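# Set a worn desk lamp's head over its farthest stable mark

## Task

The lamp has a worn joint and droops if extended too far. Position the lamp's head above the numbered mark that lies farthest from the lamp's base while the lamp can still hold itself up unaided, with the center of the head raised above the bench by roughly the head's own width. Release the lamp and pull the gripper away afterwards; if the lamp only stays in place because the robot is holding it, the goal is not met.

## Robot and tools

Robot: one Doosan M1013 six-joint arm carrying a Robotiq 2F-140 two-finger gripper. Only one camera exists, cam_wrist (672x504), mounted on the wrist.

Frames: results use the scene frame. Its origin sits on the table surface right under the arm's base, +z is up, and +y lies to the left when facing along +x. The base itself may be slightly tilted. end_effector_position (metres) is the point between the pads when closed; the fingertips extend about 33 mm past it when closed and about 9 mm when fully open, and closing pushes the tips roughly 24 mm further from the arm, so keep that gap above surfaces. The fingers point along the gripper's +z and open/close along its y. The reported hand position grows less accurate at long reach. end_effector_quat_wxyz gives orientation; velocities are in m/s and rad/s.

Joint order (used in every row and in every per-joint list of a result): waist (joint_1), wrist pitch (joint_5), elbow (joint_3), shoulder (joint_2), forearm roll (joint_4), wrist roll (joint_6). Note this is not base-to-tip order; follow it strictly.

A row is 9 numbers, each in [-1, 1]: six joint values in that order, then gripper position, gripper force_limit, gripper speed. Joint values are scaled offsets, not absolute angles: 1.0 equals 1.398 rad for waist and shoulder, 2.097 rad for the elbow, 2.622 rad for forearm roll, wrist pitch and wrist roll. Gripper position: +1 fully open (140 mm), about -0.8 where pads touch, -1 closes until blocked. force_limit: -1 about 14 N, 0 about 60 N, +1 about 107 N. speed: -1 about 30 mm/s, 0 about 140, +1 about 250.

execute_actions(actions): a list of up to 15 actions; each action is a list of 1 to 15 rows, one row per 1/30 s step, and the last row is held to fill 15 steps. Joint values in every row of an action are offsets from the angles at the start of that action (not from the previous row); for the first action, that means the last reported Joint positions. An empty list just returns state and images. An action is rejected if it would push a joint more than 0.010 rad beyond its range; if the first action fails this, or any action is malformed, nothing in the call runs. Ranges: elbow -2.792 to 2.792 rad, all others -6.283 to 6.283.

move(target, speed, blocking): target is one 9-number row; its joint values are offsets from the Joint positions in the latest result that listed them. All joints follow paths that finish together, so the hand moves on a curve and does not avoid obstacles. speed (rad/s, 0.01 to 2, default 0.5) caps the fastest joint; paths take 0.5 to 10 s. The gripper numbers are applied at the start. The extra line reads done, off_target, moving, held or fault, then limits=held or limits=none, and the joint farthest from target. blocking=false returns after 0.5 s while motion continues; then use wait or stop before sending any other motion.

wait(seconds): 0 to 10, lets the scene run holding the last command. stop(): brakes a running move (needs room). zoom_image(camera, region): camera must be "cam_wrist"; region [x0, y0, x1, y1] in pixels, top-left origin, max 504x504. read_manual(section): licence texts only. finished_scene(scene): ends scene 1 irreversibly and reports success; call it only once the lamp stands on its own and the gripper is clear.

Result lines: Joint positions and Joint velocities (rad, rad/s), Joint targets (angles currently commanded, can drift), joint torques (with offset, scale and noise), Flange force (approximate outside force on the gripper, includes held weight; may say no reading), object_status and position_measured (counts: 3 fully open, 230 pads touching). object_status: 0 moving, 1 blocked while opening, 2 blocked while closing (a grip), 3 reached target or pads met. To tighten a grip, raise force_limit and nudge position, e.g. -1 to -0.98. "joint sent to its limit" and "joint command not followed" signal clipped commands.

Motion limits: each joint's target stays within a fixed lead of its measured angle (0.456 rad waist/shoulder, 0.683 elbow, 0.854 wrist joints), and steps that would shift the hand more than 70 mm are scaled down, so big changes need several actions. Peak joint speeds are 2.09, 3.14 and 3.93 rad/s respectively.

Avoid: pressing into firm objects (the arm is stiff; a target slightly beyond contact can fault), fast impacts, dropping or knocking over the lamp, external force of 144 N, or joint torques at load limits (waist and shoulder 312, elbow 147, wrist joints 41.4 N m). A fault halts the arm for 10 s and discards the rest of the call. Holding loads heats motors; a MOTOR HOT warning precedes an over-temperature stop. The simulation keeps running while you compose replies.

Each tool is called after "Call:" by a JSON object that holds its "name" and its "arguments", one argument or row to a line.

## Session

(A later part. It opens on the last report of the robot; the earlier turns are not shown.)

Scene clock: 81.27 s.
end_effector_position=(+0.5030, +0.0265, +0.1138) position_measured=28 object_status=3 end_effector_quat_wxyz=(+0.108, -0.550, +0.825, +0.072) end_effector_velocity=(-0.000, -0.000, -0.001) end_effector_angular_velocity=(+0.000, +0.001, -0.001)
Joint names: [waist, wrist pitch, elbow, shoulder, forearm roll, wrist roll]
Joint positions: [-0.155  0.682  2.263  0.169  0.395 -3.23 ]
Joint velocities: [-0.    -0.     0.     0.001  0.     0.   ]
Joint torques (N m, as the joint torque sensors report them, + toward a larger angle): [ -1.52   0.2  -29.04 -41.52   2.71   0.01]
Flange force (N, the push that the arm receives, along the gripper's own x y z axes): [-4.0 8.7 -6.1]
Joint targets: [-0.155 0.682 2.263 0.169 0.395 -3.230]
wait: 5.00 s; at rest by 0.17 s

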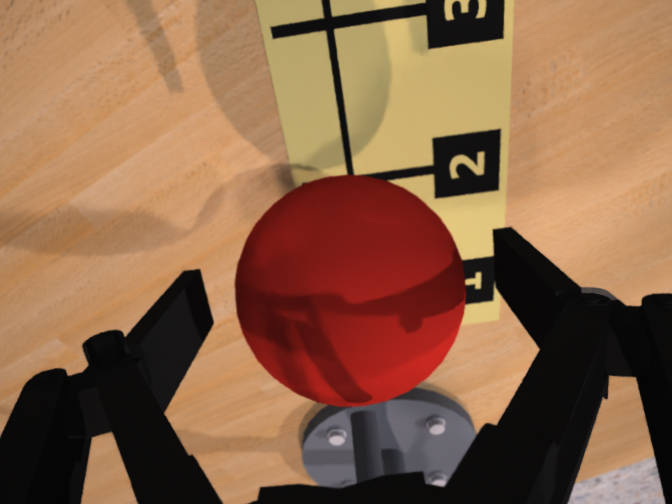

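Call:
{"name": "move", "arguments": {
  "target": [0,0.0585,-0.0285,-0.0749,-0.0234,0.032,1,-0.5,-0.5],
  "speed": 0.25
}}

Call:
{"name": "move", "arguments": {
  "target": [-0.12,0.2,-0.2,-0.1,-0.05,0,1,-0.5,-0.5],
  "speed": 0.6
}}

Scene clock: 83.00 s.
end_effector_position=(+0.5039, +0.0259, +0.1867) position_measured=3 object_status=3 end_effector_quat_wxyz=(+0.108, -0.550, +0.825, +0.072) end_effector_velocity=(+0.001, -0.000, +0.001) end_effector_angular_velocity=(-0.001, -0.003, -0.000)
Joint names: [waist, wrist pitch, elbow, shoulder, forearm roll, wrist roll]
Joint positions: [-0.155  0.835  2.203  0.065  0.334 -3.146]
Joint velocities: [ 0.    -0.001 -0.001 -0.001 -0.     0.   ]
Joint torques (N m, as the joint torque sensors report them, + toward a larger angle): [ -2.     0.25 -31.55 -37.49   3.12   0.3 ]
Flange force (N, the push that the arm receives, along the gripper's own x y z axes): [-5.2 3.5 -2.8]
Joint targets: [-0.155 0.835 2.203 0.064 0.334 -3.146]
move: done; limits=none; farthest joint: the waist, 0.000 radians from its target (0.000 radians at the start)

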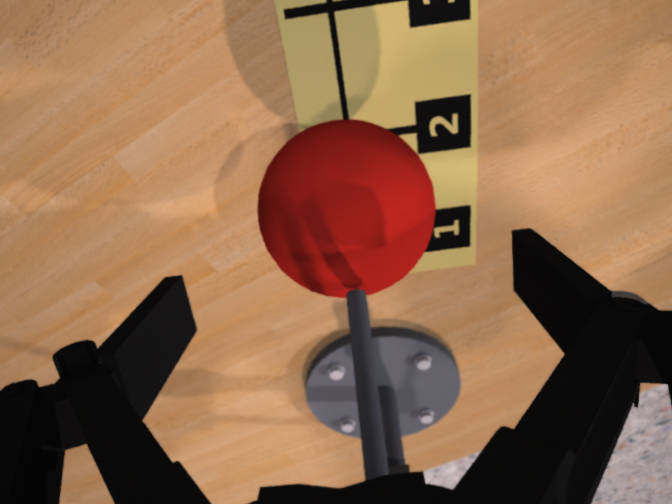

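Scene clock: 84.37 s.
end_effector_position=(+0.5380, -0.0901, +0.4637) position_measured=3 object_status=3 end_effector_quat_wxyz=(+0.102, -0.559, +0.822, +0.034) end_effector_velocity=(-0.000, -0.000, -0.001) end_effector_angular_velocity=(+0.001, +0.001, -0.001)
Joint names: [waist, wrist pitch, elbow, shoulder, forearm roll, wrist roll]
Joint positions: [-0.322  1.359  1.784 -0.075  0.203 -3.146]
Joint velocities: [-0.001 -0.     0.001  0.     0.     0.   ]
Joint torques (N m, as the joint torque sensors report them, + toward a larger angle): [ -4.08  -0.06 -38.32 -30.41   4.41   0.5 ]
Flange force (N, the push that the arm receives, along the gripper's own x y z axes): [-8.9 2.2 -3.8]
Joint targets: [-0.322 1.359 1.783 -0.075 0.203 -3.146]
move: done; limits=none; farthest joint: the waist, 0.001 radians from its target (0.168 radians at the start)

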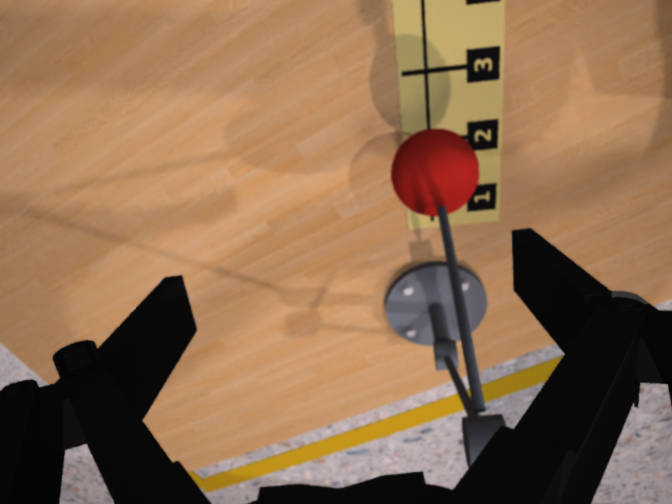

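Call:
{"name": "finished_scene", "arguments": {
  "scene": 1
}}

The scene is finished: the task was done.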